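## Task

Take the water bottle off the cart and set it upright on the third level of the supply shelving (counting the lowest level as one), placed directly behind that shelf's milk bottle, meaning deeper from the front edge than it. Every other item already on that shelf must still be on it, standing and not resting on another item. The water bottle must not topple or lean. At the end the gripper must have released it and the robot must be away from it; anything held in position only by the robot does not count.

## Robot and tools

ROBOT. A Hello Robot Stretch 3 with a single arm: a two-wheel base (0.33 m long, 0.34 m wide) that can drive straight or spin but never slide sideways, a lift moving up a mast, a telescoping arm sticking out of the robot's right side, and a wrist (yaw, pitch, roll) carrying a two-finger gripper. To shift the gripper along the robot's forward direction you must drive the base. Spins pivot about the wheel-axle midpoint, 0.05 m behind the front edge; with arm in and wrist folded the swept radius is 0.28 m, and an unfolded level wrist reaches past it. An occasional outside nudge may move loose objects.

FRAMES. Base frame: origin on the floor between the drive wheels, x forward, y left, z up. Odometry frame: the base frame as it was at scene start. hand_pose is in the base frame, at the point where closed fingertips meet; with all wrist joints at 0 its x points up, y back toward the mast, z toward the rear.

execute_actions takes "actions", a list run in order (empty list = just report). Each action: {"robot": ..., "steps": n, "until": ...}; steps are control ticks at 30 per second, 1 to 450, default 1; {"steps": n} alone waits. If any value is invalid or out of range the whole call is rejected and nothing runs.
- "base": exactly one key. translate_m = metres to drive, an offset from where the base is when that command begins, + forward, magnitude at most 1. rotate_rad = radians to spin in place, an offset, + counter-clockwise (left), magnitude at most 3.2.
- "joints": one object for the single arm, keyed by joint name, each an absolute target; unnamed joints keep their previous goal. lift_m 0 to 1.1 m (arm height); arm_m 0 to 0.52 m (extension); wrist_yaw_rad -1.345 to 4.42 (0 along the arm, + swings toward the front, 3.0 = folded over base); wrist_pitch_rad -1.57 to 0.451 (0 level, negative tips down); wrist_roll_rad -2.911 to 2.911 (0 = fingers side by side, level); gripper_m -0.089 to 0.179 (larger = wider; the true fingertip gap is about 0.007 less when almost shut and 0.025 less when fully open, and zero under 0.007); head_pan_rad -3.953 to 1.73 (0 forward, + left, -1.57 looks along the arm); head_tilt_rad -1.53 to 0.419 (negative looks down).
- "contact_limits": {"arm_m": effort percent 1 to 100}, sent with an arm_m goal; lower halts sooner; it stays until the arm's next command.
- A list of up to 8 items in place of one command forms a queue; items are commands or {"pause_s": seconds, at most 15}. Each waits until the previous one finished "done" (base or gripper "off_target" also passes); any other ending drops the rest. {"robot": {"stop": true}} brakes everything and clears the queue. A new command acts immediately and discards what remained of an older queue.
- "until": {"robot": {field: condition}} ends the action early once all hold. Numbers use [op, value] with =, !=, <, <=, >, >=; statuses take a word or ["!=", "moving"]. Fields: joint readings, NAME_goal, NAME_status, base_status, x, y, heading, translate_m, rotate_rad, refusals, queue, queue_left. Standard wait: "steps": 450 with "until": {"robot": {"status": "ended"}}. {"any": {"status": "ended"}} fires when any single motion ends. Avoid waiting for a reading to equal a value exactly.

zoom_image: {"camera": "head_camera"|"nav_camera"|"wrist_camera", "region": [x0, y0, x1, y1]} in pixels of that camera's last full image (head 896x504, nav 672x504, wrist 644x364), origin top-left, at most 504 by 504.

finished_scene: {"scene": current scene number}. Irreversible; it reports success and gives the next task. Call only once every motion has ended and the bottle is released.

RESULTS. Each result is one snapshot plus one image per camera. base_status shows progress in brackets (moved of goal). joint_goals, joint_status per joint: moving, done, off_target, contact_stop, time_out, stopped, not_commanded, torque_fault. measured_speeds, refusals/queue/queue_left. Lines starting refused:, dropped:, replaced: explain rejected or interrupted goals (indexed from 0). robot.on_its_own reports goals the robot changed itself, slack joints, servos off, and base lean. lidar_m: 12 distances, 30-degree sectors, first straight ahead then counter-clockwise (4th left, 7th behind, 10th right), at 0.17 m height, blind to clear objects. wrist_depth_mm and head_depth_mm: 7x7 median depths. base_odometry counts wheel turns (slip included); base_tilt in degrees, forward/right positive, bias up to 4. motor_effort in percent, peak in brackets, with sizeable bias.

GRIPPER. Grip by commanding gripper_m below the object's width; release by opening at least 0.02 beyond where the pads first touched. Neither the reading nor "done" proves a hold, so check images. Squeezing too hard triggers a stall guard that weakens the grip.

SPEED. Full base speed (0.30 m/s, 1.9 rad/s) only with lift_m under 0.30, arm_m under 0.03 and wrist_yaw_rad over 2.54; otherwise 0.10 m/s and 0.63 rad/s.

CAUTIONS. Fold or unfold the wrist only with lift_m between 0.32 and 0.95, pitch -0.4 and roll near 0; once folded the lift may drop to 0.25. With yaw below -0.4 keep pitch at -0.5 or lower. A contact_stop leaves lift or arm slack until re-commanded. Pushing into something rigid with the gripper above roughly 0.45 m, pushing again after a contact_stop, or driving while gripping or pressing on something fixed can tip the robot; if it leans, reverse the last move in small steps, lift the gripper off, and lower lift_m to about 0.2. Wrist servos pushed hard too long switch off for 10 s. Avoid dropping, knocking over or slamming objects. The simulation keeps running while you think.

Each tool is called after ">>>" by a JSON object that holds its "name" and its "arguments", one argument or row to a line.

## Session

>>> {"name": "execute_actions", "arguments": {
  "actions": []
}}

Scene clock: 0.00 s.
robot.base_odometry: x=+0.000 y=+0.000 heading=+0.000 (m, m, rad; robot's odometry frame)
robot.turned_by_wheels: +0.000 (rad since the last result)
robot.turned_by_imu: +0.000 (rad since the last result)
robot.base_tilt: forward=+1.2 right=-0.2 (deg)
robot.lidar_m: 2.02 1.68 1.22 1.23 1.52 2.02 2.03 2.43 1.81 1.83 2.27 1.99
robot.head_depth_mm: 1834 2318 2222 2254 2055 2100 2183 / 1611 2371 2333 2307 2063 2062 2106 / 1816 2483 2476 2456 2443 2458 2292 / 1817 2574 2597 2600 2545 2549 2436 / 1813 2664 2699 2702 2688 2663 2431 / 1815 2516 2696 2674 2604 2657 2444 / 1810 2274 2283 2254 2242 2231 2211
robot.base_status: not_commanded
robot.joint_positions: lift_m=+0.386 arm_m=-0.001 wrist_yaw_rad=+2.886 wrist_pitch_rad=-0.511 wrist_roll_rad=+0.011 gripper_m=+0.037 head_pan_rad=+0.010 head_tilt_rad=-0.011
robot.joint_goals: lift_m=+0.386 arm_m=-0.001 wrist_yaw_rad=+2.886 wrist_pitch_rad=-0.511 wrist_roll_rad=+0.011 gripper_m=+0.037 head_pan_rad=+0.010 head_tilt_rad=-0.011
robot.joint_status: lift_m=not_commanded arm_m=not_commanded wrist_yaw_rad=not_commanded wrist_pitch_rad=not_commanded wrist_roll_rad=not_commanded gripper_m=not_commanded head_pan_rad=not_commanded head_tilt_rad=not_commanded
robot.measured_speeds: translate_m=+0.000 rotate_rad=+0.000 lift_m=+0.000 arm_m=+0.000 wrist_yaw_rad=+0.000 wrist_pitch_rad=+0.000 wrist_roll_rad=+0.000 head_pan_rad=+0.000 head_tilt_rad=+0.000
robot: refusals=0 queue=idle queue_left=0
robot.motor_effort: left_wheel=-1 right_wheel=+1 lift_m=+23 arm_m=-1 wrist_yaw_rad=+0 wrist_pitch_rad=+6 wrist_roll_rad=+0 gripper_m=+0 head_pan_rad=+1 head_tilt_rad=+2 (%)
robot.hand_pose: x=+0.0322 y=+0.0611 z=+0.3783 quat_wxyz=(+0.265, +0.705, +0.089, +0.652) (m; robot's base frame)
robot.wrist_depth_mm: - - - - - - - / - - - - - - - / 926 - 939 951 943 915 932 / 765 - 775 767 758 766 767 / 658 654 676 659 677 655 664 / 573 578 - 566 - 572 577 / 513 537 - 509 507 511 510
pictures: head_camera (sideways: a quarter turn clockwise sets it upright), nav_camera (sideways: a quarter turn counterclockwise sets it upright), wrist_camera
Images, in order (width x height): head_camera 896x504, nav_camera 672x504, wrist_camera 644x364.

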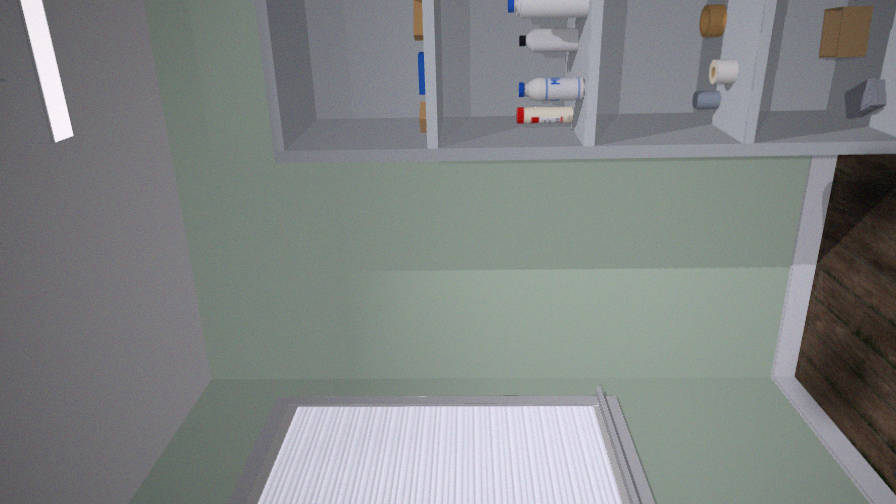

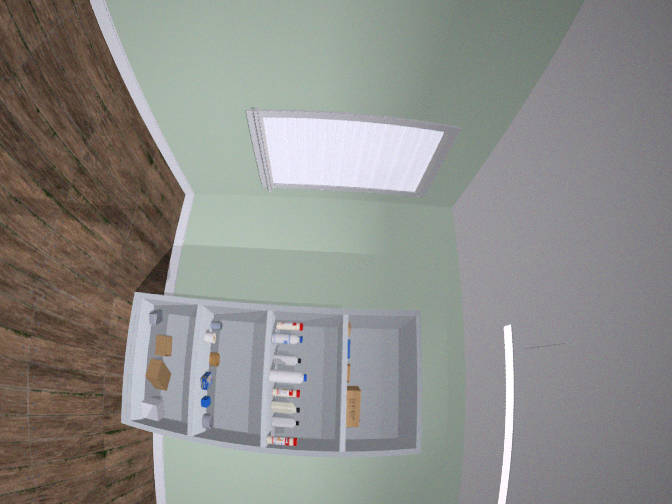

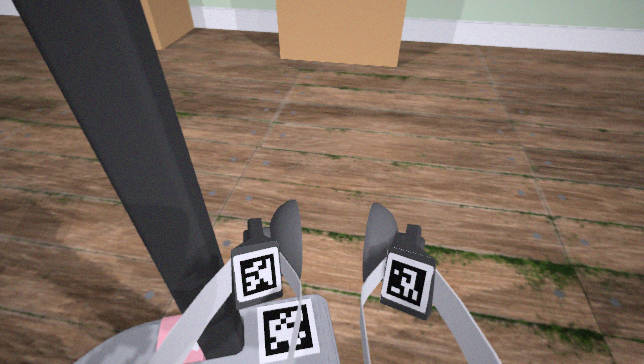

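>>> {"name": "execute_actions", "arguments": {
  "actions": [
    {"robot":{"joints":{"head_pan_rad":-1.6,"head_tilt_rad":-0.5}},"steps":100,"until":{"robot":{"status":"ended"}}}
  ]
}}

>>> {"name": "execute_actions", "arguments": {
  "actions": [
    {"robot":{"joints":{"head_pan_rad":-3.2,"head_tilt_rad":-0.5}},"steps":100,"until":{"robot":{"status":"ended"}}}
  ]
}}

Scene clock: 1.67 s.
robot.base_odometry: x=+0.000 y=+0.000 heading=+0.000 (m, m, rad; robot's odometry frame)
robot.turned_by_wheels: +0.000 (rad since the last result)
robot.turned_by_imu: +0.000 (rad since the last result)
robot.base_tilt: forward=+1.4 right=-0.2 (deg)
robot.lidar_m: 2.02 1.68 1.22 1.23 1.52 2.02 2.03 2.42 1.81 1.83 2.27 1.98
robot.head_depth_mm: 1841 1972 2057 2202 2034 1647 1352 / 1903 2051 2134 2244 2056 1652 1358 / 1959 2097 2238 2463 2124 1654 1352 / 2017 2181 2355 2568 2162 1664 1359 / 2094 2270 2453 2632 2126 1674 1362 / 2171 2319 2595 2396 2153 1665 1367 / 2240 2448 2657 2426 2166 1675 1360
robot.base_status: not_commanded
robot.joint_positions: lift_m=+0.386 arm_m=-0.001 wrist_yaw_rad=+2.886 wrist_pitch_rad=-0.511 wrist_roll_rad=+0.011 gripper_m=+0.037 head_pan_rad=-1.593 head_tilt_rad=-0.494
robot.joint_goals: lift_m=+0.386 arm_m=-0.001 wrist_yaw_rad=+2.886 wrist_pitch_rad=-0.511 wrist_roll_rad=+0.011 gripper_m=+0.037 head_pan_rad=-1.600 head_tilt_rad=-0.500
robot.joint_status: lift_m=not_commanded arm_m=not_commanded wrist_yaw_rad=not_commanded wrist_pitch_rad=not_commanded wrist_roll_rad=not_commanded gripper_m=not_commanded head_pan_rad=done head_tilt_rad=done
robot.measured_speeds: translate_m=+0.000 rotate_rad=+0.000 lift_m=+0.000 arm_m=+0.000 wrist_yaw_rad=+0.000 wrist_pitch_rad=+0.000 wrist_roll_rad=+0.000 head_pan_rad=+0.000 head_tilt_rad=+0.000
robot: refusals=0 queue=done queue_left=0
robot.motor_effort: left_wheel=-1(0) right_wheel=+0(0) lift_m=+23(24) arm_m=-1(1) wrist_yaw_rad=+1(1) wrist_pitch_rad=+6(6) wrist_roll_rad=+0(0) gripper_m=+0(0) head_pan_rad=-4(55) head_tilt_rad=-2(32) (%)
robot.hand_pose: x=+0.0322 y=+0.0611 z=+0.3783 quat_wxyz=(+0.265, +0.705, +0.089, +0.652) (m; robot's base frame)
robot.wrist_depth_mm: - - - - - - - / - - - - - - - / 936 - 924 945 919 945 936 / 771 - 776 767 779 775 771 / 656 669 677 655 678 663 659 / 570 575 - 573 - 572 574 / 507 536 - 509 510 505 508
pictures: head_camera (sideways: a quarter turn clockwise sets it upright), nav_camera (sideways: a quarter turn counterclockwise sets it upright), wrist_camera
camera_calibration (this result's frames):
head_camera: T_world_to_cam=[[0.0240661, 0.426194, -0.904311, 1.19174], [0.999421, -0.0320299, 0.0115018, -0.0192012], [-0.024063, -0.904064, -0.426718, 0.513623], [0, 0, 0, 1]] pos_world=[0.00286866, -0.0441822, 1.2971]
nav_camera: T_world_to_cam=[[0.0366287, -0.435114, 0.89963, -1.12818], [-0.999123, -0.0342422, 0.0241181, 0.0237251], [0.0203111, -0.899724, -0.435987, 0.528479], [0, 0, 0, 1]] pos_world=[0.0542942, -0.0145916, 1.24479]
wrist_camera: T_world_to_cam=[[0.979926, -0.199249, -0.0067405, -0.0129477], [-0.13648, -0.64581, -0.7512, 0.358291], [0.145323, 0.737041, -0.66004, 0.368921], [0, 0, 0, 1]] pos_world=[0.0079748, -0.0431017, 0.512564]
Images, in order (width x height): head_camera 896x504, nav_camera 672x504, wrist_camera 644x364.

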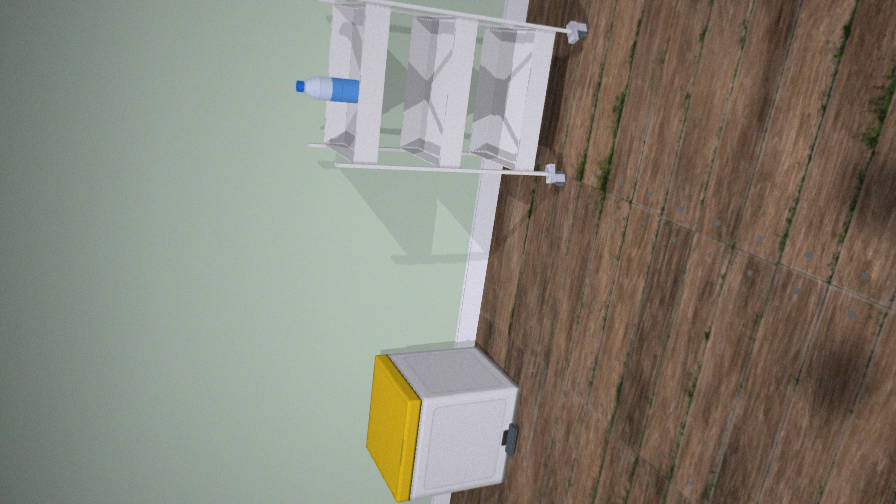

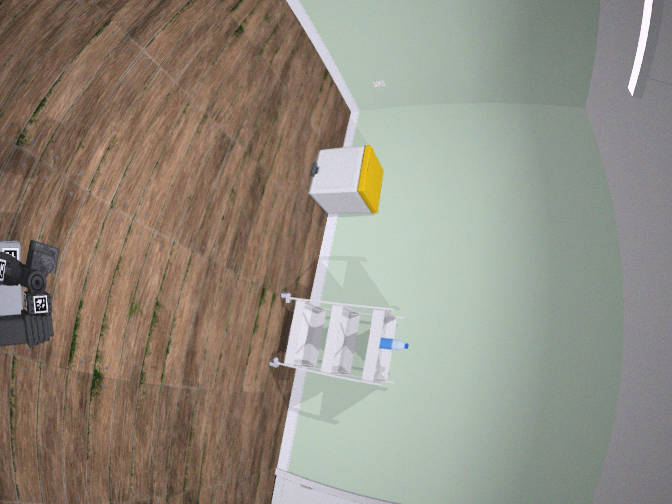

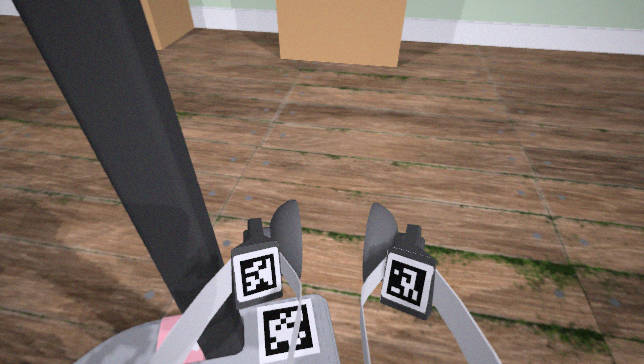

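Scene clock: 3.03 s.
robot.base_odometry: x=+0.000 y=+0.000 heading=+0.000 (m, m, rad; robot's odometry frame)
robot.turned_by_wheels: +0.000 (rad since the last result)
robot.turned_by_imu: +0.000 (rad since the last result)
robot.base_tilt: forward=+1.3 right=-0.1 (deg)
robot.lidar_m: 2.02 1.68 1.22 1.23 1.51 2.01 2.03 2.43 1.81 1.83 2.28 1.98
robot.head_depth_mm: 1909 2006 2161 2367 2123 1649 1347 / 1949 2052 1959 2156 2115 1646 1345 / 2010 2112 2047 2250 2135 1655 1354 / 2091 2181 2113 2287 2128 1654 1353 / 2144 2238 2173 2397 2144 1661 1361 / 2236 2301 2285 2479 2133 1667 1366 / 2280 2431 2700 2924 2175 1674 1355
robot.base_status: not_commanded
robot.joint_positions: lift_m=+0.386 arm_m=-0.001 wrist_yaw_rad=+2.886 wrist_pitch_rad=-0.511 wrist_roll_rad=+0.011 gripper_m=+0.037 head_pan_rad=-3.193 head_tilt_rad=-0.494
robot.joint_goals: lift_m=+0.386 arm_m=-0.001 wrist_yaw_rad=+2.886 wrist_pitch_rad=-0.511 wrist_roll_rad=+0.011 gripper_m=+0.037 head_pan_rad=-3.200 head_tilt_rad=-0.500
robot.joint_status: lift_m=not_commanded arm_m=not_commanded wrist_yaw_rad=not_commanded wrist_pitch_rad=not_commanded wrist_roll_rad=not_commanded gripper_m=not_commanded head_pan_rad=done head_tilt_rad=done
robot.measured_speeds: translate_m=+0.000 rotate_rad=+0.000 lift_m=+0.000 arm_m=+0.000 wrist_yaw_rad=+0.000 wrist_pitch_rad=+0.000 wrist_roll_rad=+0.000 head_pan_rad=+0.000 head_tilt_rad=+0.000
robot: refusals=0 queue=done queue_left=0
robot.motor_effort: left_wheel=-1(0) right_wheel=+0(0) lift_m=+23(23) arm_m=-1(2) wrist_yaw_rad=+0(0) wrist_pitch_rad=+6(6) wrist_roll_rad=+0(0) gripper_m=+1(0) head_pan_rad=-4(56) head_tilt_rad=-2(3) (%)
robot.hand_pose: x=+0.0322 y=+0.0611 z=+0.3783 quat_wxyz=(+0.265, +0.705, +0.089, +0.652) (m; robot's base frame)
robot.wrist_depth_mm: - - - - - - - / - - - - - - - / 941 - 943 923 921 933 930 / 763 - 766 778 766 767 775 / 654 658 675 663 683 654 653 / 566 572 - 578 - 571 570 / 507 531 - 510 510 507 511
pictures: head_camera (sideways: a quarter turn clockwise sets it upright), nav_camera (sideways: a quarter turn counterclockwise sets it upright), wrist_camera
camera_calibration (this result's frames):
head_camera: T_world_to_cam=[[0.425463, -0.0365088, -0.904239, 1.1892], [-0.0612017, -0.998059, 0.0115001, -0.0127292], [-0.902904, 0.0504481, -0.426871, 0.519182], [0, 0, 0, 1]] pos_world=[-0.0379682, 0.00452008, 1.29709]
nav_camera: T_world_to_cam=[[-0.43615, -0.0238998, 0.899556, -1.1252], [-0.0050568, 0.999697, 0.0241086, 0.0176737], [-0.89986, 0.00596608, -0.436139, 0.53429], [0, 0, 0, 1]] pos_world=[-0.00988305, -0.0477481, 1.24478]
wrist_camera: T_world_to_cam=[[0.979926, -0.199249, -0.00674049, -0.0129478], [-0.13648, -0.64581, -0.7512, 0.358291], [0.145323, 0.737041, -0.66004, 0.368921], [0, 0, 0, 1]] pos_world=[0.0079748, -0.0431017, 0.512564]
Images, in order (width x height): head_camera 896x504, nav_camera 672x504, wrist_camera 644x364.

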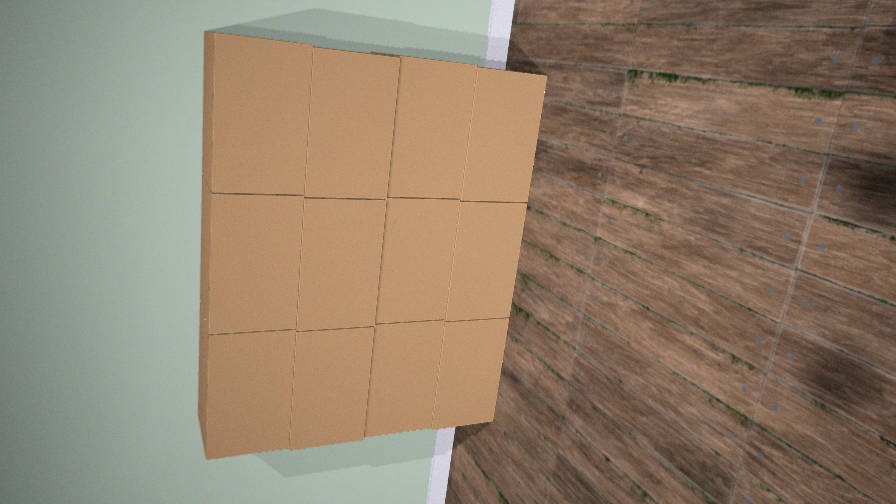

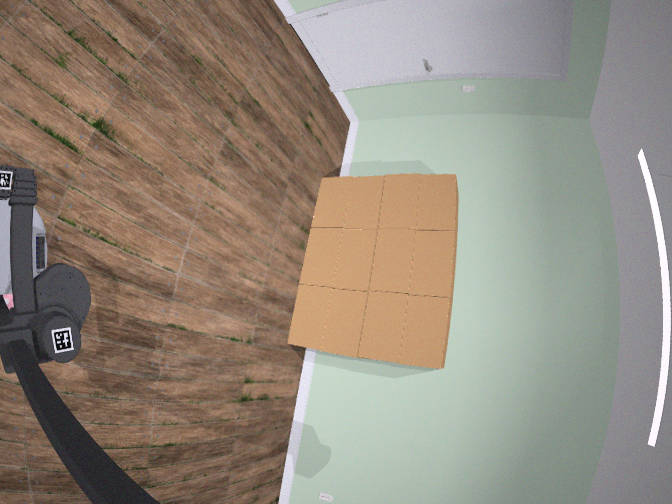

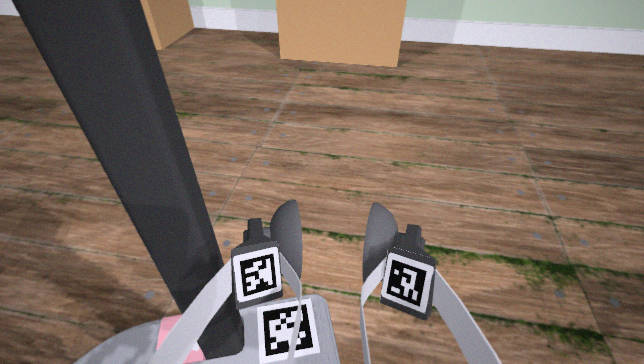

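>>> {"name": "execute_actions", "arguments": {
  "actions": [
    {"robot":{"joints":{"head_pan_rad":-0.35,"head_tilt_rad":-0.25,"lift_m":0.27,"wrist_yaw_rad":3.0,"wrist_pitch_rad":-0.4}},"steps":100,"until":{"robot":{"status":"ended"}}}
  ]
}}

>>> {"name": "zoom_image", "arguments": {
  "camera": "head_camera",
  "region": [250,50,550,400]
}}

Scene clock: 5.37 s.
robot.base_odometry: x=+0.000 y=+0.000 heading=+0.000 (m, m, rad; robot's odometry frame)
robot.turned_by_wheels: +0.000 (rad since the last result)
robot.turned_by_imu: -0.001 (rad since the last result)
robot.base_tilt: forward=+1.3 right=-0.2 (deg)
robot.lidar_m: 2.01 1.67 1.22 1.23 1.51 2.02 2.03 2.43 1.82 1.83 2.27 1.98
robot.head_depth_mm: 2180 2253 2341 2460 2553 2189 1674 / 2134 2110 2275 2405 2404 2126 1676 / 2149 2216 2297 2412 2434 2131 1679 / 2153 2192 2292 2399 2419 2132 1684 / 2149 2237 2312 2412 2529 2140 1683 / 2147 1988 2156 2165 2384 2127 1689 / 2180 2277 2346 2455 2552 2249 1686
robot.base_status: not_commanded
robot.joint_positions: lift_m=+0.270 arm_m=-0.001 wrist_yaw_rad=+2.998 wrist_pitch_rad=-0.421 wrist_roll_rad=+0.011 gripper_m=+0.037 head_pan_rad=-0.357 head_tilt_rad=-0.260
robot.joint_goals: lift_m=+0.270 arm_m=-0.001 wrist_yaw_rad=+3.000 wrist_pitch_rad=-0.400 wrist_roll_rad=+0.011 gripper_m=+0.037 head_pan_rad=-0.350 head_tilt_rad=-0.250
robot.joint_status: lift_m=done arm_m=not_commanded wrist_yaw_rad=done wrist_pitch_rad=done wrist_roll_rad=not_commanded gripper_m=not_commanded head_pan_rad=done head_tilt_rad=done
robot.measured_speeds: translate_m=+0.000 rotate_rad=+0.000 lift_m=+0.000 arm_m=+0.000 wrist_yaw_rad=+0.000 wrist_pitch_rad=+0.000 wrist_roll_rad=+0.000 head_pan_rad=+0.000 head_tilt_rad=+0.000
robot: refusals=0 queue=done queue_left=0
robot.motor_effort: left_wheel=-1(1) right_wheel=+0(0) lift_m=+14(25) arm_m=-1(1) wrist_yaw_rad=+1(2) wrist_pitch_rad=+11(11) wrist_roll_rad=+0(0) gripper_m=+0(1) head_pan_rad=+5(57) head_tilt_rad=+6(25) (%)
robot.hand_pose: x=+0.0107 y=+0.0780 z=+0.2823 quat_wxyz=(+0.198, +0.704, +0.097, +0.675) (m; robot's base frame)
robot.wrist_depth_mm: - - - - - - - / - - - - - - - / 850 857 858 856 857 851 862 / 684 684 688 681 686 687 684 / 562 563 - 566 588 565 573 / 482 498 - - - 488 484 / - - - - 426 426 423
pictures: head_camera (sideways: a quarter turn clockwise sets it upright), nav_camera (sideways: a quarter turn counterclockwise sets it upright), wrist_camera
camera_calibration (this result's frames):
head_camera: T_world_to_cam=[[-0.187889, 0.0858186, -0.978434, 1.28982], [0.356332, 0.934262, 0.0135178, -0.0179067], [0.915273, -0.346107, -0.206117, 0.220791], [0, 0, 0, 1]] pos_world=[0.0466404, -0.0175441, 1.30776]
nav_camera: T_world_to_cam=[[0.217103, -0.0317445, 0.975632, -1.22852], [-0.303046, -0.952278, 0.036451, 0.00341374], [0.927917, -0.303575, -0.216363, 0.237116], [0, 0, 0, 1]] pos_world=[0.047726, 0.0362347, 1.24976]
wrist_camera: T_world_to_cam=[[0.996137, -0.0877948, -0.00178896, 0.00060776], [-0.0532364, -0.587578, -0.807414, 0.304626], [0.0698356, 0.80439, -0.589983, 0.272041], [0, 0, 0, 1]] pos_world=[-0.00338633, -0.0397817, 0.40646]
Images, in order (width x height): head_camera 896x504, nav_camera 672x504, wrist_camera 644x364.

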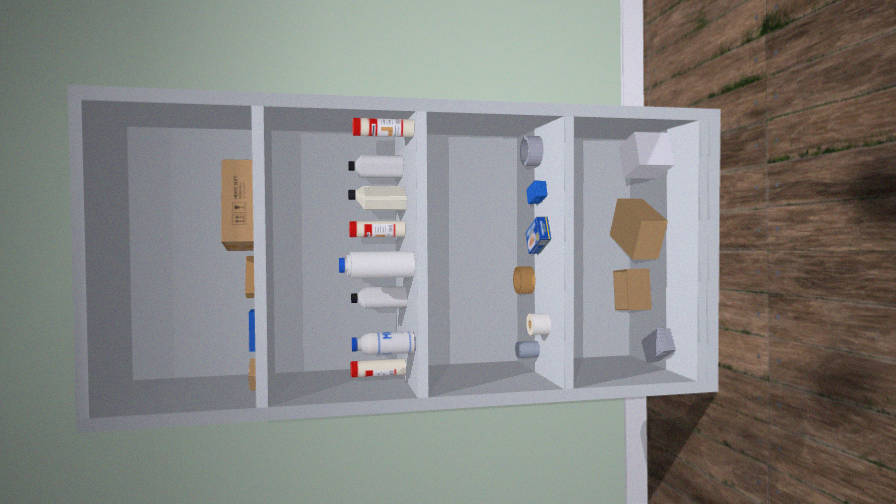

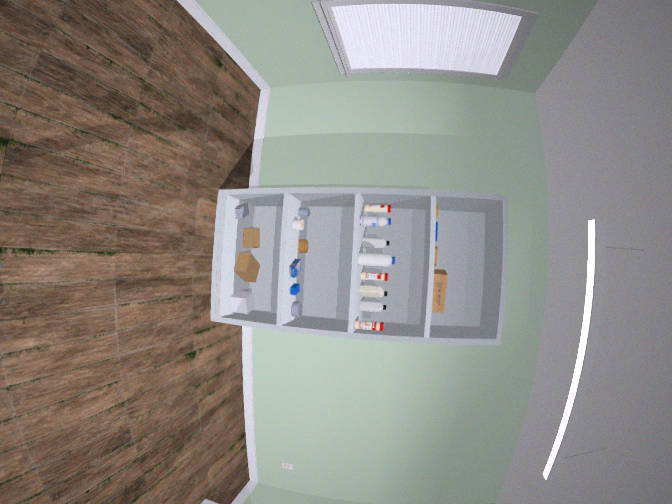

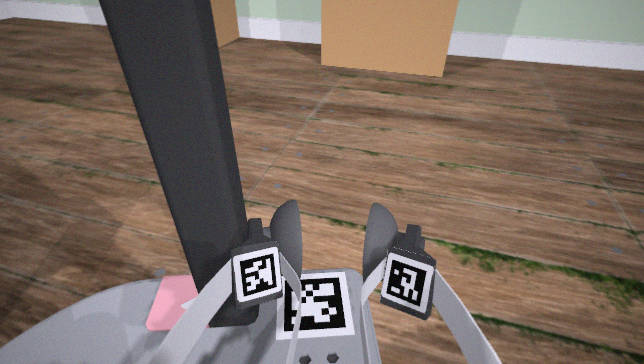

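Region (250, 50, 550, 400) of head_camera's 896x504 image, scaled by 1.440, with more detail than that image has; it fills the left 432 columns of this view, and the rest is white.

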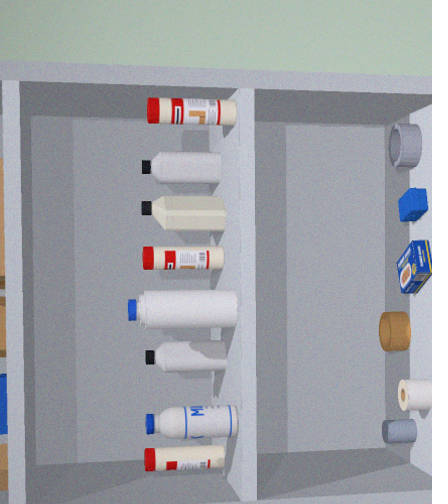

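>>> {"name": "execute_actions", "arguments": {
  "actions": [
    {"robot":[{"base":{"rotate_rad":-0.14}},{"base":{"translate_m":0.72}},{"base":{"translate_m":0.70}},{"base":{"rotate_rad":1.35},"joints":{"head_pan_rad":-1.57,"head_tilt_rad":-0.45}},{"joints":{"lift_m":0.9}},{"joints":{"wrist_yaw_rad":0,"wrist_roll_rad":0,"gripper_m":0.14}},{"joints":{"wrist_pitch_rad":0,"lift_m":0.98}}],"steps":450,"until":{"robot":{"status":"ended"}}},
    {"steps":450,"until":{"robot":{"status":"ended"}}}
  ]
}}

Scene clock: 28.53 s.
robot.base_odometry: x=+1.406 y=-0.198 heading=+1.210 (m, m, rad; robot's odometry frame)
robot.turned_by_wheels: +1.210 (rad since the last result)
robot.turned_by_imu: +1.216 (rad since the last result)
robot.base_tilt: forward=+1.3 right=-0.2 (deg)
robot.lidar_m: 1.20 1.25 1.60 3.43 3.55 2.35 2.16 0.90 0.84 0.59 1.09 1.25
robot.head_depth_mm: 821 900 973 790 626 - - / 810 907 939 750 629 - - / 800 909 948 607 614 - - / 790 915 973 748 630 - 809 / 682 877 767 753 683 883 793 / 508 510 544 588 644 1279 1378 / 476 933 1013 1098 1194 1309 1380
robot.base_status: done (rotate_rad +1.3499 of +1.3500)
robot.joint_positions: lift_m=+0.980 arm_m=-0.001 wrist_yaw_rad=+0.002 wrist_pitch_rad=-0.024 wrist_roll_rad=+0.002 gripper_m=+0.140 head_pan_rad=-1.563 head_tilt_rad=-0.445
robot.joint_goals: lift_m=+0.980 arm_m=-0.001 wrist_yaw_rad=+0.000 wrist_pitch_rad=+0.000 wrist_roll_rad=+0.000 gripper_m=+0.140 head_pan_rad=-1.570 head_tilt_rad=-0.450
robot.joint_status: lift_m=done arm_m=not_commanded wrist_yaw_rad=done wrist_pitch_rad=done wrist_roll_rad=done gripper_m=done head_pan_rad=done head_tilt_rad=done
robot.measured_speeds: translate_m=+0.000 rotate_rad=+0.000 lift_m=+0.000 arm_m=+0.000 wrist_yaw_rad=+0.000 wrist_pitch_rad=+0.000 wrist_roll_rad=+0.000 head_pan_rad=+0.000 head_tilt_rad=+0.000
robot: refusals=0 queue=done queue_left=0
robot.motor_effort: left_wheel=-4(11) right_wheel=+2(9) lift_m=+30(28) arm_m=-2(1) wrist_yaw_rad=-1(1) wrist_pitch_rad=+12(12) wrist_roll_rad=-1(1) gripper_m=+1(83) head_pan_rad=-5(57) head_tilt_rad=-3(19) (%)
robot.hand_pose: x=-0.0210 y=-0.3993 z=+1.0882 quat_wxyz=(+0.707, +0.009, -0.707, -0.008) (m; robot's base frame)
robot.wrist_depth_mm: 781 773 380 713 705 680 666 / 815 792 388 747 731 701 338 / 850 814 397 552 499 724 333 / 872 856 407 564 517 735 343 / 911 889 399 384 421 459 358 / 936 - 369 359 351 - 335 / - 947 436 873 842 833 803
pictures: head_camera (sideways: a quarter turn clockwise sets it upright), nav_camera (sideways: a quarter turn counterclockwise sets it upright), wrist_camera
camera_calibration (this result's frames):
head_camera: T_world_to_cam=[[0.0117208, 0.382215, -0.923999, 1.21751], [0.999927, -0.00170632, 0.0119781, -0.0198251], [0.00300158, -0.924072, -0.382207, 0.455534], [0, 0, 0, 1]] pos_world=[0.00418613, -0.0444378, 1.29932]
nav_camera: T_world_to_cam=[[0.0492143, -0.389543, 0.919692, -1.15444], [-0.997671, -0.0627158, 0.0268232, 0.0201929], [0.0472304, -0.91887, -0.391723, 0.470714], [0, 0, 0, 1]] pos_world=[0.0547286, -0.0159121, 1.24557]
wrist_camera: T_world_to_cam=[[-0.998131, -0.0537264, 0.029134, -0.070234], [-0.0407718, 0.230224, -0.972283, 1.17934], [0.04553, -0.971653, -0.231984, 0.0343379], [0, 0, 0, 1]] pos_world=[-0.0235823, -0.241921, 1.15666]
Images, in order (width x height): head_camera 896x504, nav_camera 672x504, wrist_camera 644x364.

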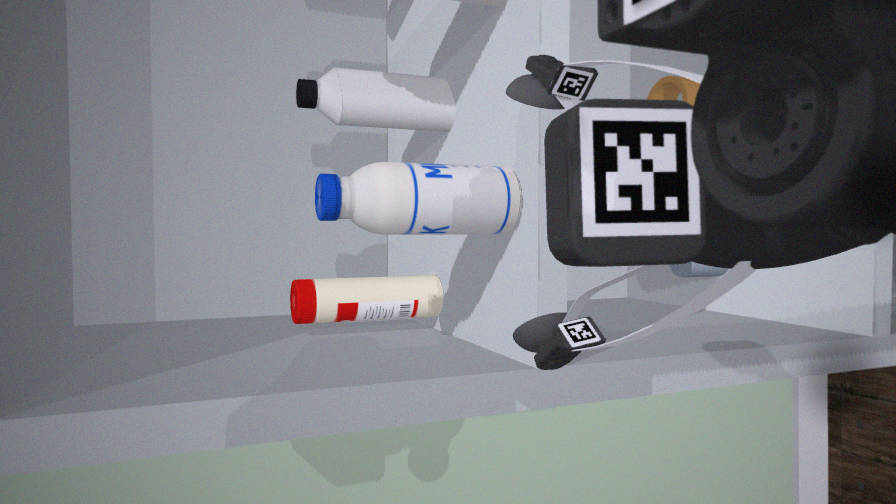

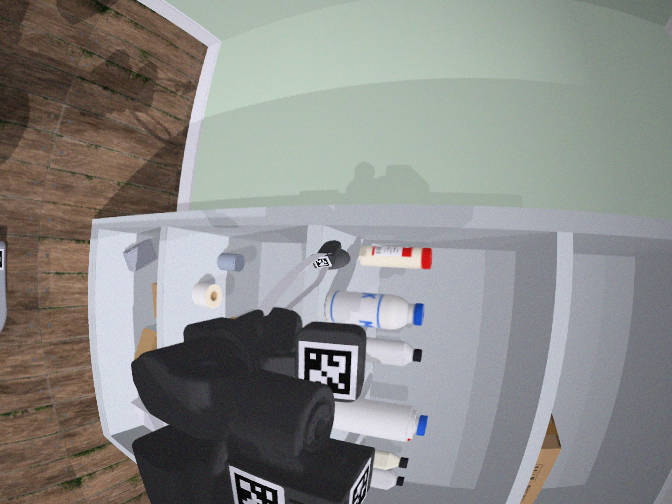

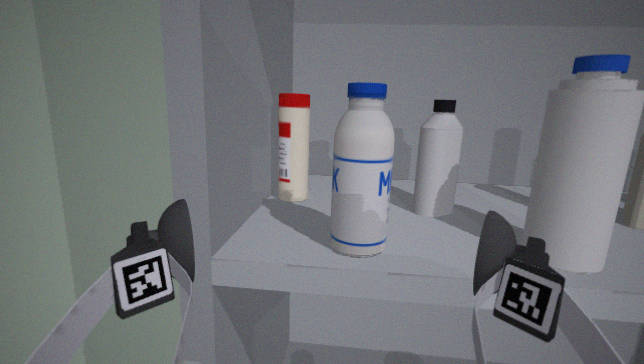

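>>> {"name": "execute_actions", "arguments": {
  "actions": [
    {"robot":[{"base":{"translate_m":-0.03},"joints":{"arm_m":0.15,"lift_m":0.96}}],"steps":450,"until":{"robot":{"status":"ended"}}}
  ]
}}

Scene clock: 31.30 s.
robot.base_odometry: x=+1.396 y=-0.226 heading=+1.210 (m, m, rad; robot's odometry frame)
robot.turned_by_wheels: +0.000 (rad since the last result)
robot.turned_by_imu: -0.001 (rad since the last result)
robot.base_tilt: forward=+1.3 right=-0.4 (deg)
robot.lidar_m: 1.24 1.29 1.62 3.41 3.53 2.32 2.13 0.88 0.83 0.59 0.60 1.28
robot.head_depth_mm: 820 905 958 788 - - 826 / 812 905 941 769 - - 829 / 801 907 964 849 - - 831 / 791 913 959 617 1172 969 831 / 784 909 841 803 840 965 830 / 579 626 628 627 633 704 795 / 469 501 543 1083 1191 1308 1377
robot.base_status: done (translate_m -0.0300 of -0.0300)
robot.joint_positions: lift_m=+0.960 arm_m=+0.150 wrist_yaw_rad=+0.001 wrist_pitch_rad=-0.023 wrist_roll_rad=+0.002 gripper_m=+0.140 head_pan_rad=-1.563 head_tilt_rad=-0.445
robot.joint_goals: lift_m=+0.960 arm_m=+0.150 wrist_yaw_rad=+0.000 wrist_pitch_rad=+0.000 wrist_roll_rad=+0.000 gripper_m=+0.140 head_pan_rad=-1.570 head_tilt_rad=-0.450
robot.joint_status: lift_m=done arm_m=done wrist_yaw_rad=done wrist_pitch_rad=done wrist_roll_rad=done gripper_m=done head_pan_rad=done head_tilt_rad=done
robot.measured_speeds: translate_m=+0.000 rotate_rad=+0.000 lift_m=+0.000 arm_m=+0.000 wrist_yaw_rad=+0.000 wrist_pitch_rad=+0.000 wrist_roll_rad=+0.000 head_pan_rad=+0.000 head_tilt_rad=+0.000
robot: refusals=0 queue=done queue_left=0
robot.motor_effort: left_wheel=-4(10) right_wheel=+2(3) lift_m=+14(28) arm_m=+4(5) wrist_yaw_rad=-1(1) wrist_pitch_rad=+11(12) wrist_roll_rad=-1(1) gripper_m=+0(0) head_pan_rad=-4(4) head_tilt_rad=-2(3) (%)
robot.hand_pose: x=-0.0213 y=-0.5501 z=+1.0691 quat_wxyz=(+0.707, +0.009, -0.707, -0.008) (m; robot's base frame)
robot.wrist_depth_mm: 196 264 449 572 561 550 532 / 197 269 405 205 586 569 558 / 198 270 404 200 361 582 568 / 201 273 420 207 366 593 558 / 205 247 379 214 370 417 250 / 213 - 275 224 284 - 241 / 221 217 216 220 221 220 224
pictures: head_camera (sideways: a quarter turn clockwise sets it upright), nav_camera (sideways: a quarter turn counterclockwise sets it upright), wrist_camera
camera_calibration (this result's frames):
head_camera: T_world_to_cam=[[0.0117436, 0.382214, -0.923999, 1.21751], [0.999927, -0.0017658, 0.0119782, -0.0198251], [0.00294662, -0.924072, -0.382207, 0.455534], [0, 0, 0, 1]] pos_world=[0.00418349, -0.0444377, 1.29932]
nav_camera: T_world_to_cam=[[0.0491911, -0.389546, 0.919692, -1.15444], [-0.997675, -0.0626565, 0.0268232, 0.0201929], [0.0471758, -0.918873, -0.391723, 0.470714], [0, 0, 0, 1]] pos_world=[0.0547276, -0.015915, 1.24557]
wrist_camera: T_world_to_cam=[[-0.998184, -0.0527146, 0.0291496, -0.0774986], [-0.0405403, 0.229974, -0.972352, 1.19545], [0.0445535, -0.971768, -0.231693, -0.117003], [0, 0, 0, 1]] pos_world=[-0.023681, -0.392708, 1.13755]
Images, in order (width x height): head_camera 896x504, nav_camera 672x504, wrist_camera 644x364.

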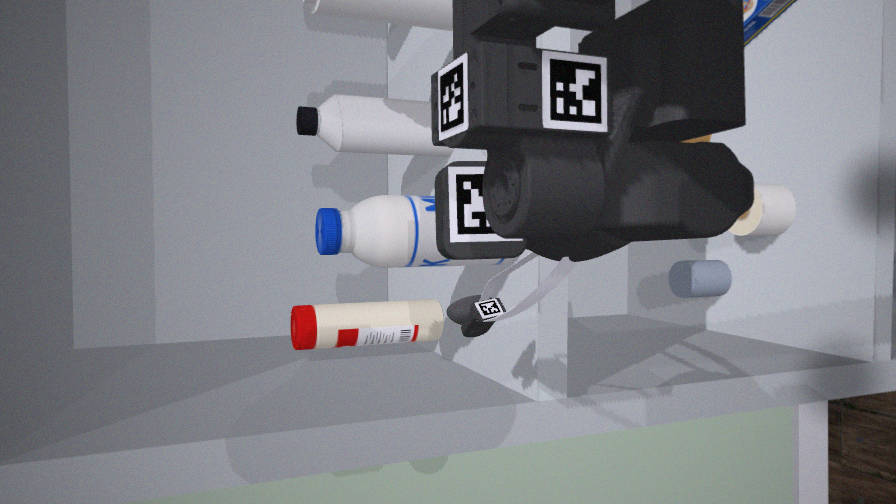

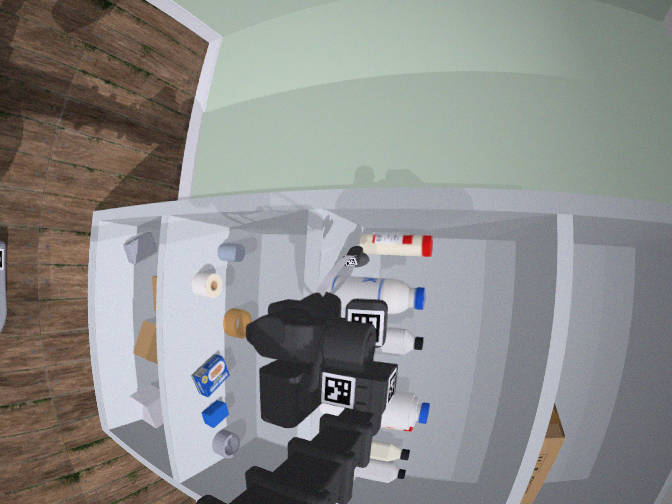

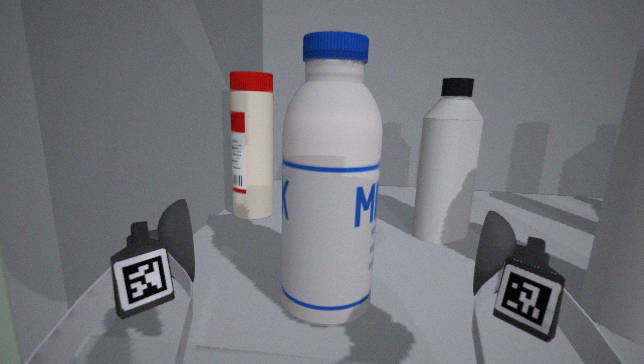

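>>> {"name": "execute_actions", "arguments": {
  "actions": [
    {"robot":[{"joints":{"arm_m":0.235,"lift_m":0.975}},{"joints":{"gripper_m":0.02}}],"steps":450,"until":{"robot":{"status":"ended"}}},
    {"robot":[{"joints":{"lift_m":1.0}}],"steps":450,"until":{"robot":{"status":"ended"}}}
  ]
}}

Scene clock: 35.90 s.
robot.base_odometry: x=+1.396 y=-0.226 heading=+1.210 (m, m, rad; robot's odometry frame)
robot.turned_by_wheels: +0.000 (rad since the last result)
robot.turned_by_imu: -0.001 (rad since the last result)
robot.base_tilt: forward=+1.5 right=-0.2 (deg)
robot.lidar_m: 1.24 1.29 1.62 3.42 3.51 2.33 2.13 0.88 0.83 0.59 0.60 1.28
robot.head_depth_mm: 826 903 948 717 1150 1022 829 / 815 905 951 - 1162 994 829 / 802 910 959 - 1173 1025 830 / 793 910 970 705 1158 993 831 / 784 904 837 793 839 967 834 / 580 627 625 627 633 708 794 / 469 500 544 1080 1193 1313 1386
robot.base_status: done (translate_m -0.0300 of -0.0300)
robot.joint_positions: lift_m=+0.999 arm_m=+0.235 wrist_yaw_rad=+0.002 wrist_pitch_rad=-0.067 wrist_roll_rad=+0.002 gripper_m=+0.024 head_pan_rad=-1.563 head_tilt_rad=-0.445
robot.joint_goals: lift_m=+1.000 arm_m=+0.235 wrist_yaw_rad=+0.000 wrist_pitch_rad=+0.000 wrist_roll_rad=+0.000 gripper_m=+0.023 head_pan_rad=-1.570 head_tilt_rad=-0.450
robot.joint_status: lift_m=done arm_m=done wrist_yaw_rad=done wrist_pitch_rad=done wrist_roll_rad=done gripper_m=done head_pan_rad=done head_tilt_rad=done
robot.measured_speeds: translate_m=+0.000 rotate_rad=+0.000 lift_m=+0.000 arm_m=+0.000 wrist_yaw_rad=+0.000 wrist_pitch_rad=+0.000 wrist_roll_rad=+0.000 head_pan_rad=+0.000 head_tilt_rad=+0.000
robot: refusals=0 queue=done queue_left=0
robot.on_its_own: wrist_pitch_rad is at rest, and its effort (+33) is outside its rest range (-20 to +32)
robot.motor_effort: left_wheel=-2(4) right_wheel=+1(2) lift_m=+32(36) arm_m=+3(2) wrist_yaw_rad=-2(5) wrist_pitch_rad=+33(36) wrist_roll_rad=-1(1) gripper_m=-19(96) head_pan_rad=-5(4) head_tilt_rad=-2(2) (%)
robot.hand_pose: x=-0.0210 y=-0.6336 z=+1.0969 quat_wxyz=(+0.706, +0.025, -0.707, -0.023) (m; robot's base frame)
robot.wrist_depth_mm: 191 257 433 486 480 470 459 / 193 261 401 119 500 485 480 / 195 265 325 118 513 280 495 / 197 269 337 114 133 286 509 / 198 272 351 118 124 390 455 / 201 261 284 122 128 324 333 / 203 243 248 127 242 258 263
pictures: head_camera (sideways: a quarter turn clockwise sets it upright), nav_camera (sideways: a quarter turn counterclockwise sets it upright), wrist_camera
camera_calibration (this result's frames):
head_camera: T_world_to_cam=[[0.0117439, 0.382214, -0.923999, 1.21751], [0.999927, -0.00176664, 0.0119782, -0.0198251], [0.00294584, -0.924072, -0.382207, 0.455534], [0, 0, 0, 1]] pos_world=[0.00418345, -0.0444377, 1.29932]
nav_camera: T_world_to_cam=[[0.0491908, -0.389546, 0.919692, -1.15444], [-0.997675, -0.0626556, 0.0268232, 0.0201929], [0.047175, -0.918873, -0.391723, 0.470714], [0, 0, 0, 1]] pos_world=[0.0547276, -0.0159151, 1.24557]
wrist_camera: T_world_to_cam=[[-0.998125, -0.0550072, 0.026839, -0.0813578], [-0.0408568, 0.272303, -0.961344, 1.25645], [0.0455725, -0.960638, -0.27404, -0.138179], [0, 0, 0, 1]] pos_world=[-0.0235735, -0.479351, 1.1722]
Images, in order (width x height): head_camera 896x504, nav_camera 672x504, wrist_camera 644x364.

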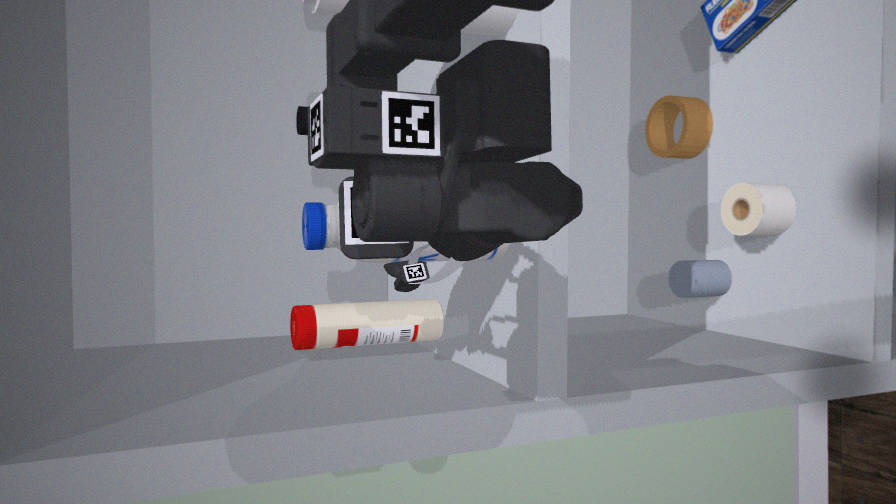

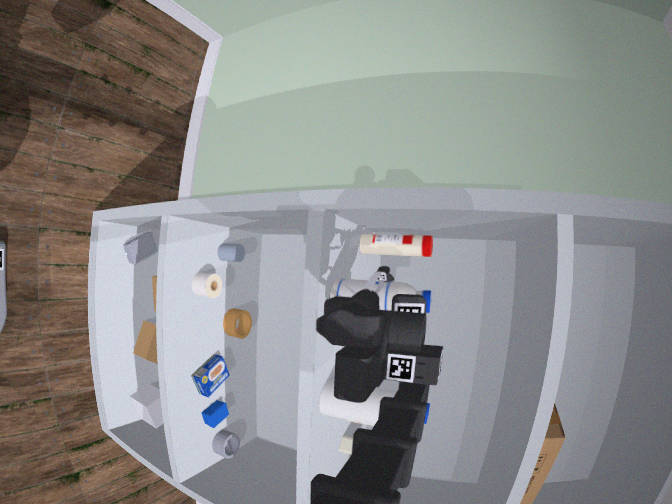

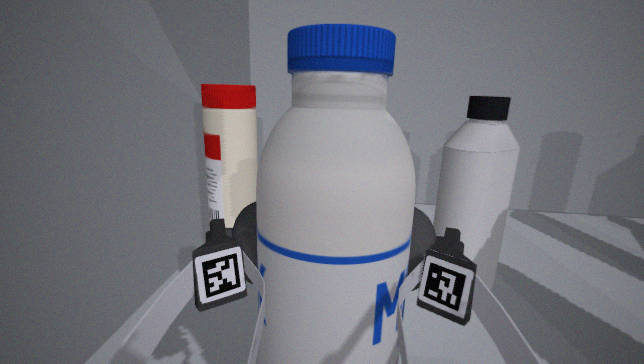

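Held. Move it along to the free front spot.

>>> {"name": "execute_actions", "arguments": {
  "actions": [
    {"robot":[{"joints":{"arm_m":0.11,"lift_m":1.01}},{"base":{"translate_m":-0.43}}],"steps":450,"until":{"robot":{"status":"ended"}}}
  ]
}}

Scene clock: 43.53 s.
robot.base_odometry: x=+1.244 y=-0.628 heading=+1.210 (m, m, rad; robot's odometry frame)
robot.turned_by_wheels: +0.000 (rad since the last result)
robot.turned_by_imu: -0.002 (rad since the last result)
robot.base_tilt: forward=+1.3 right=-0.2 (deg)
robot.lidar_m: 1.67 1.74 1.95 3.39 2.94 1.94 1.69 1.47 0.60 0.70 0.82 0.82
robot.head_depth_mm: 747 857 856 - - 850 793 / 811 890 926 - - 927 828 / 804 893 941 - - - 830 / 792 900 942 707 1152 1010 830 / 785 899 937 760 634 1034 829 / 776 906 952 640 635 1002 835 / 769 907 567 604 639 1039 835
robot.base_status: done (translate_m -0.4300 of -0.4300)
robot.joint_positions: lift_m=+1.009 arm_m=+0.110 wrist_yaw_rad=+0.000 wrist_pitch_rad=-0.069 wrist_roll_rad=+0.002 gripper_m=+0.024 head_pan_rad=-1.563 head_tilt_rad=-0.445
robot.joint_goals: lift_m=+1.010 arm_m=+0.110 wrist_yaw_rad=+0.000 wrist_pitch_rad=+0.000 wrist_roll_rad=+0.000 gripper_m=+0.023 head_pan_rad=-1.570 head_tilt_rad=-0.450
robot.joint_status: lift_m=done arm_m=done wrist_yaw_rad=done wrist_pitch_rad=done wrist_roll_rad=done gripper_m=done head_pan_rad=done head_tilt_rad=done
robot.measured_speeds: translate_m=+0.000 rotate_rad=+0.000 lift_m=+0.000 arm_m=+0.000 wrist_yaw_rad=+0.000 wrist_pitch_rad=+0.000 wrist_roll_rad=+0.000 head_pan_rad=+0.000 head_tilt_rad=+0.000
robot: refusals=0 queue=done queue_left=0
robot.on_its_own: wrist_pitch_rad is at rest, and its effort (+34) is outside its rest range (-20 to +32)
robot.motor_effort: left_wheel=-4(10) right_wheel=+2(3) lift_m=+32(33) arm_m=-6(7) wrist_yaw_rad=+0(1) wrist_pitch_rad=+34(34) wrist_roll_rad=-1(1) gripper_m=-19(19) head_pan_rad=-4(4) head_tilt_rad=-2(3) (%)
robot.hand_pose: x=-0.0214 y=-0.5094 z=+1.1065 quat_wxyz=(+0.706, +0.025, -0.707, -0.024) (m; robot's base frame)
robot.wrist_depth_mm: 624 622 604 577 571 554 339 / 244 633 630 120 593 538 335 / 247 275 658 118 435 530 330 / 260 283 598 114 134 513 230 / 329 287 442 118 124 439 230 / 306 295 300 122 128 352 233 / 262 262 264 127 256 273 239
pictures: head_camera (sideways: a quarter turn clockwise sets it upright), nav_camera (sideways: a quarter turn counterclockwise sets it upright), wrist_camera
camera_calibration (this result's frames):
head_camera: T_world_to_cam=[[0.0117438, 0.382214, -0.923999, 1.21751], [0.999927, -0.00176652, 0.0119782, -0.0198251], [0.00294595, -0.924072, -0.382207, 0.455534], [0, 0, 0, 1]] pos_world=[0.00418346, -0.0444377, 1.29932]
nav_camera: T_world_to_cam=[[0.0491908, -0.389546, 0.919692, -1.15444], [-0.997675, -0.0626558, 0.0268232, 0.0201929], [0.0471751, -0.918873, -0.391723, 0.470714], [0, 0, 0, 1]] pos_world=[0.0547276, -0.0159151, 1.24557]
wrist_camera: T_world_to_cam=[[-0.998196, -0.0537491, 0.0267543, -0.0743802], [-0.0405026, 0.273885, -0.960909, 1.23218], [0.0443204, -0.960259, -0.275568, -0.0143526], [0, 0, 0, 1]] pos_world=[-0.0237035, -0.355255, 1.18205]
Images, in order (width x height): head_camera 896x504, nav_camera 672x504, wrist_camera 644x364.

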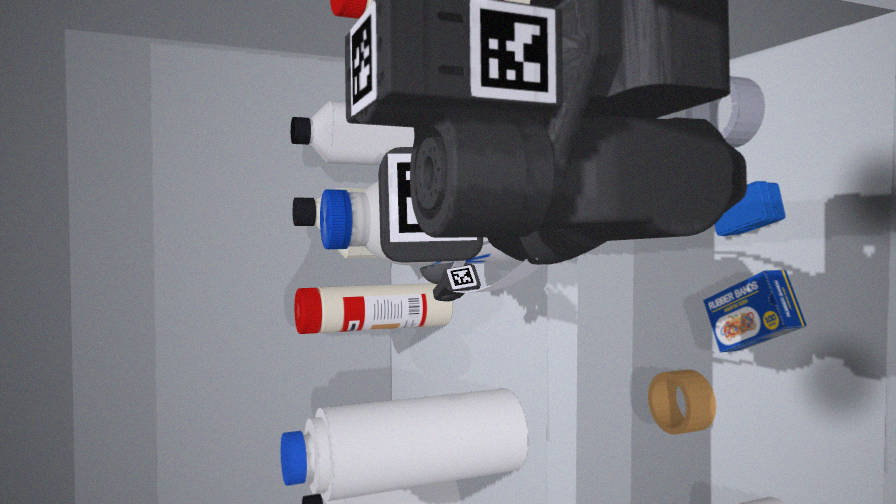

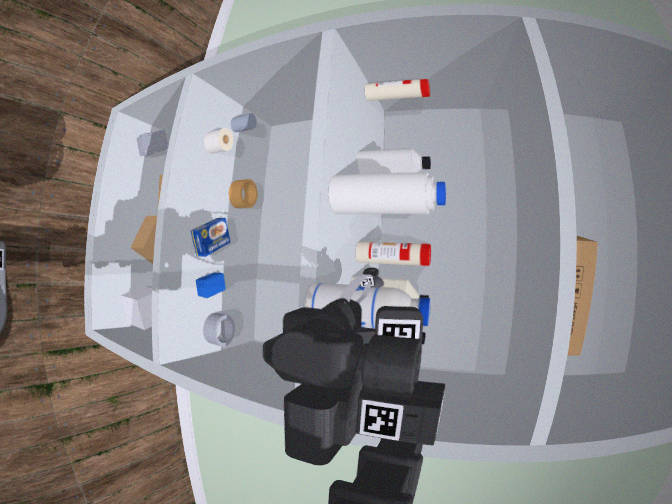

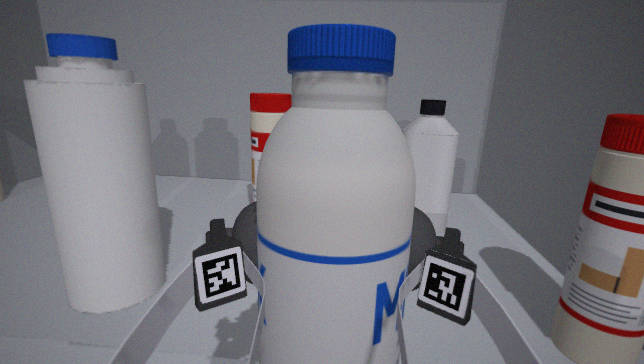

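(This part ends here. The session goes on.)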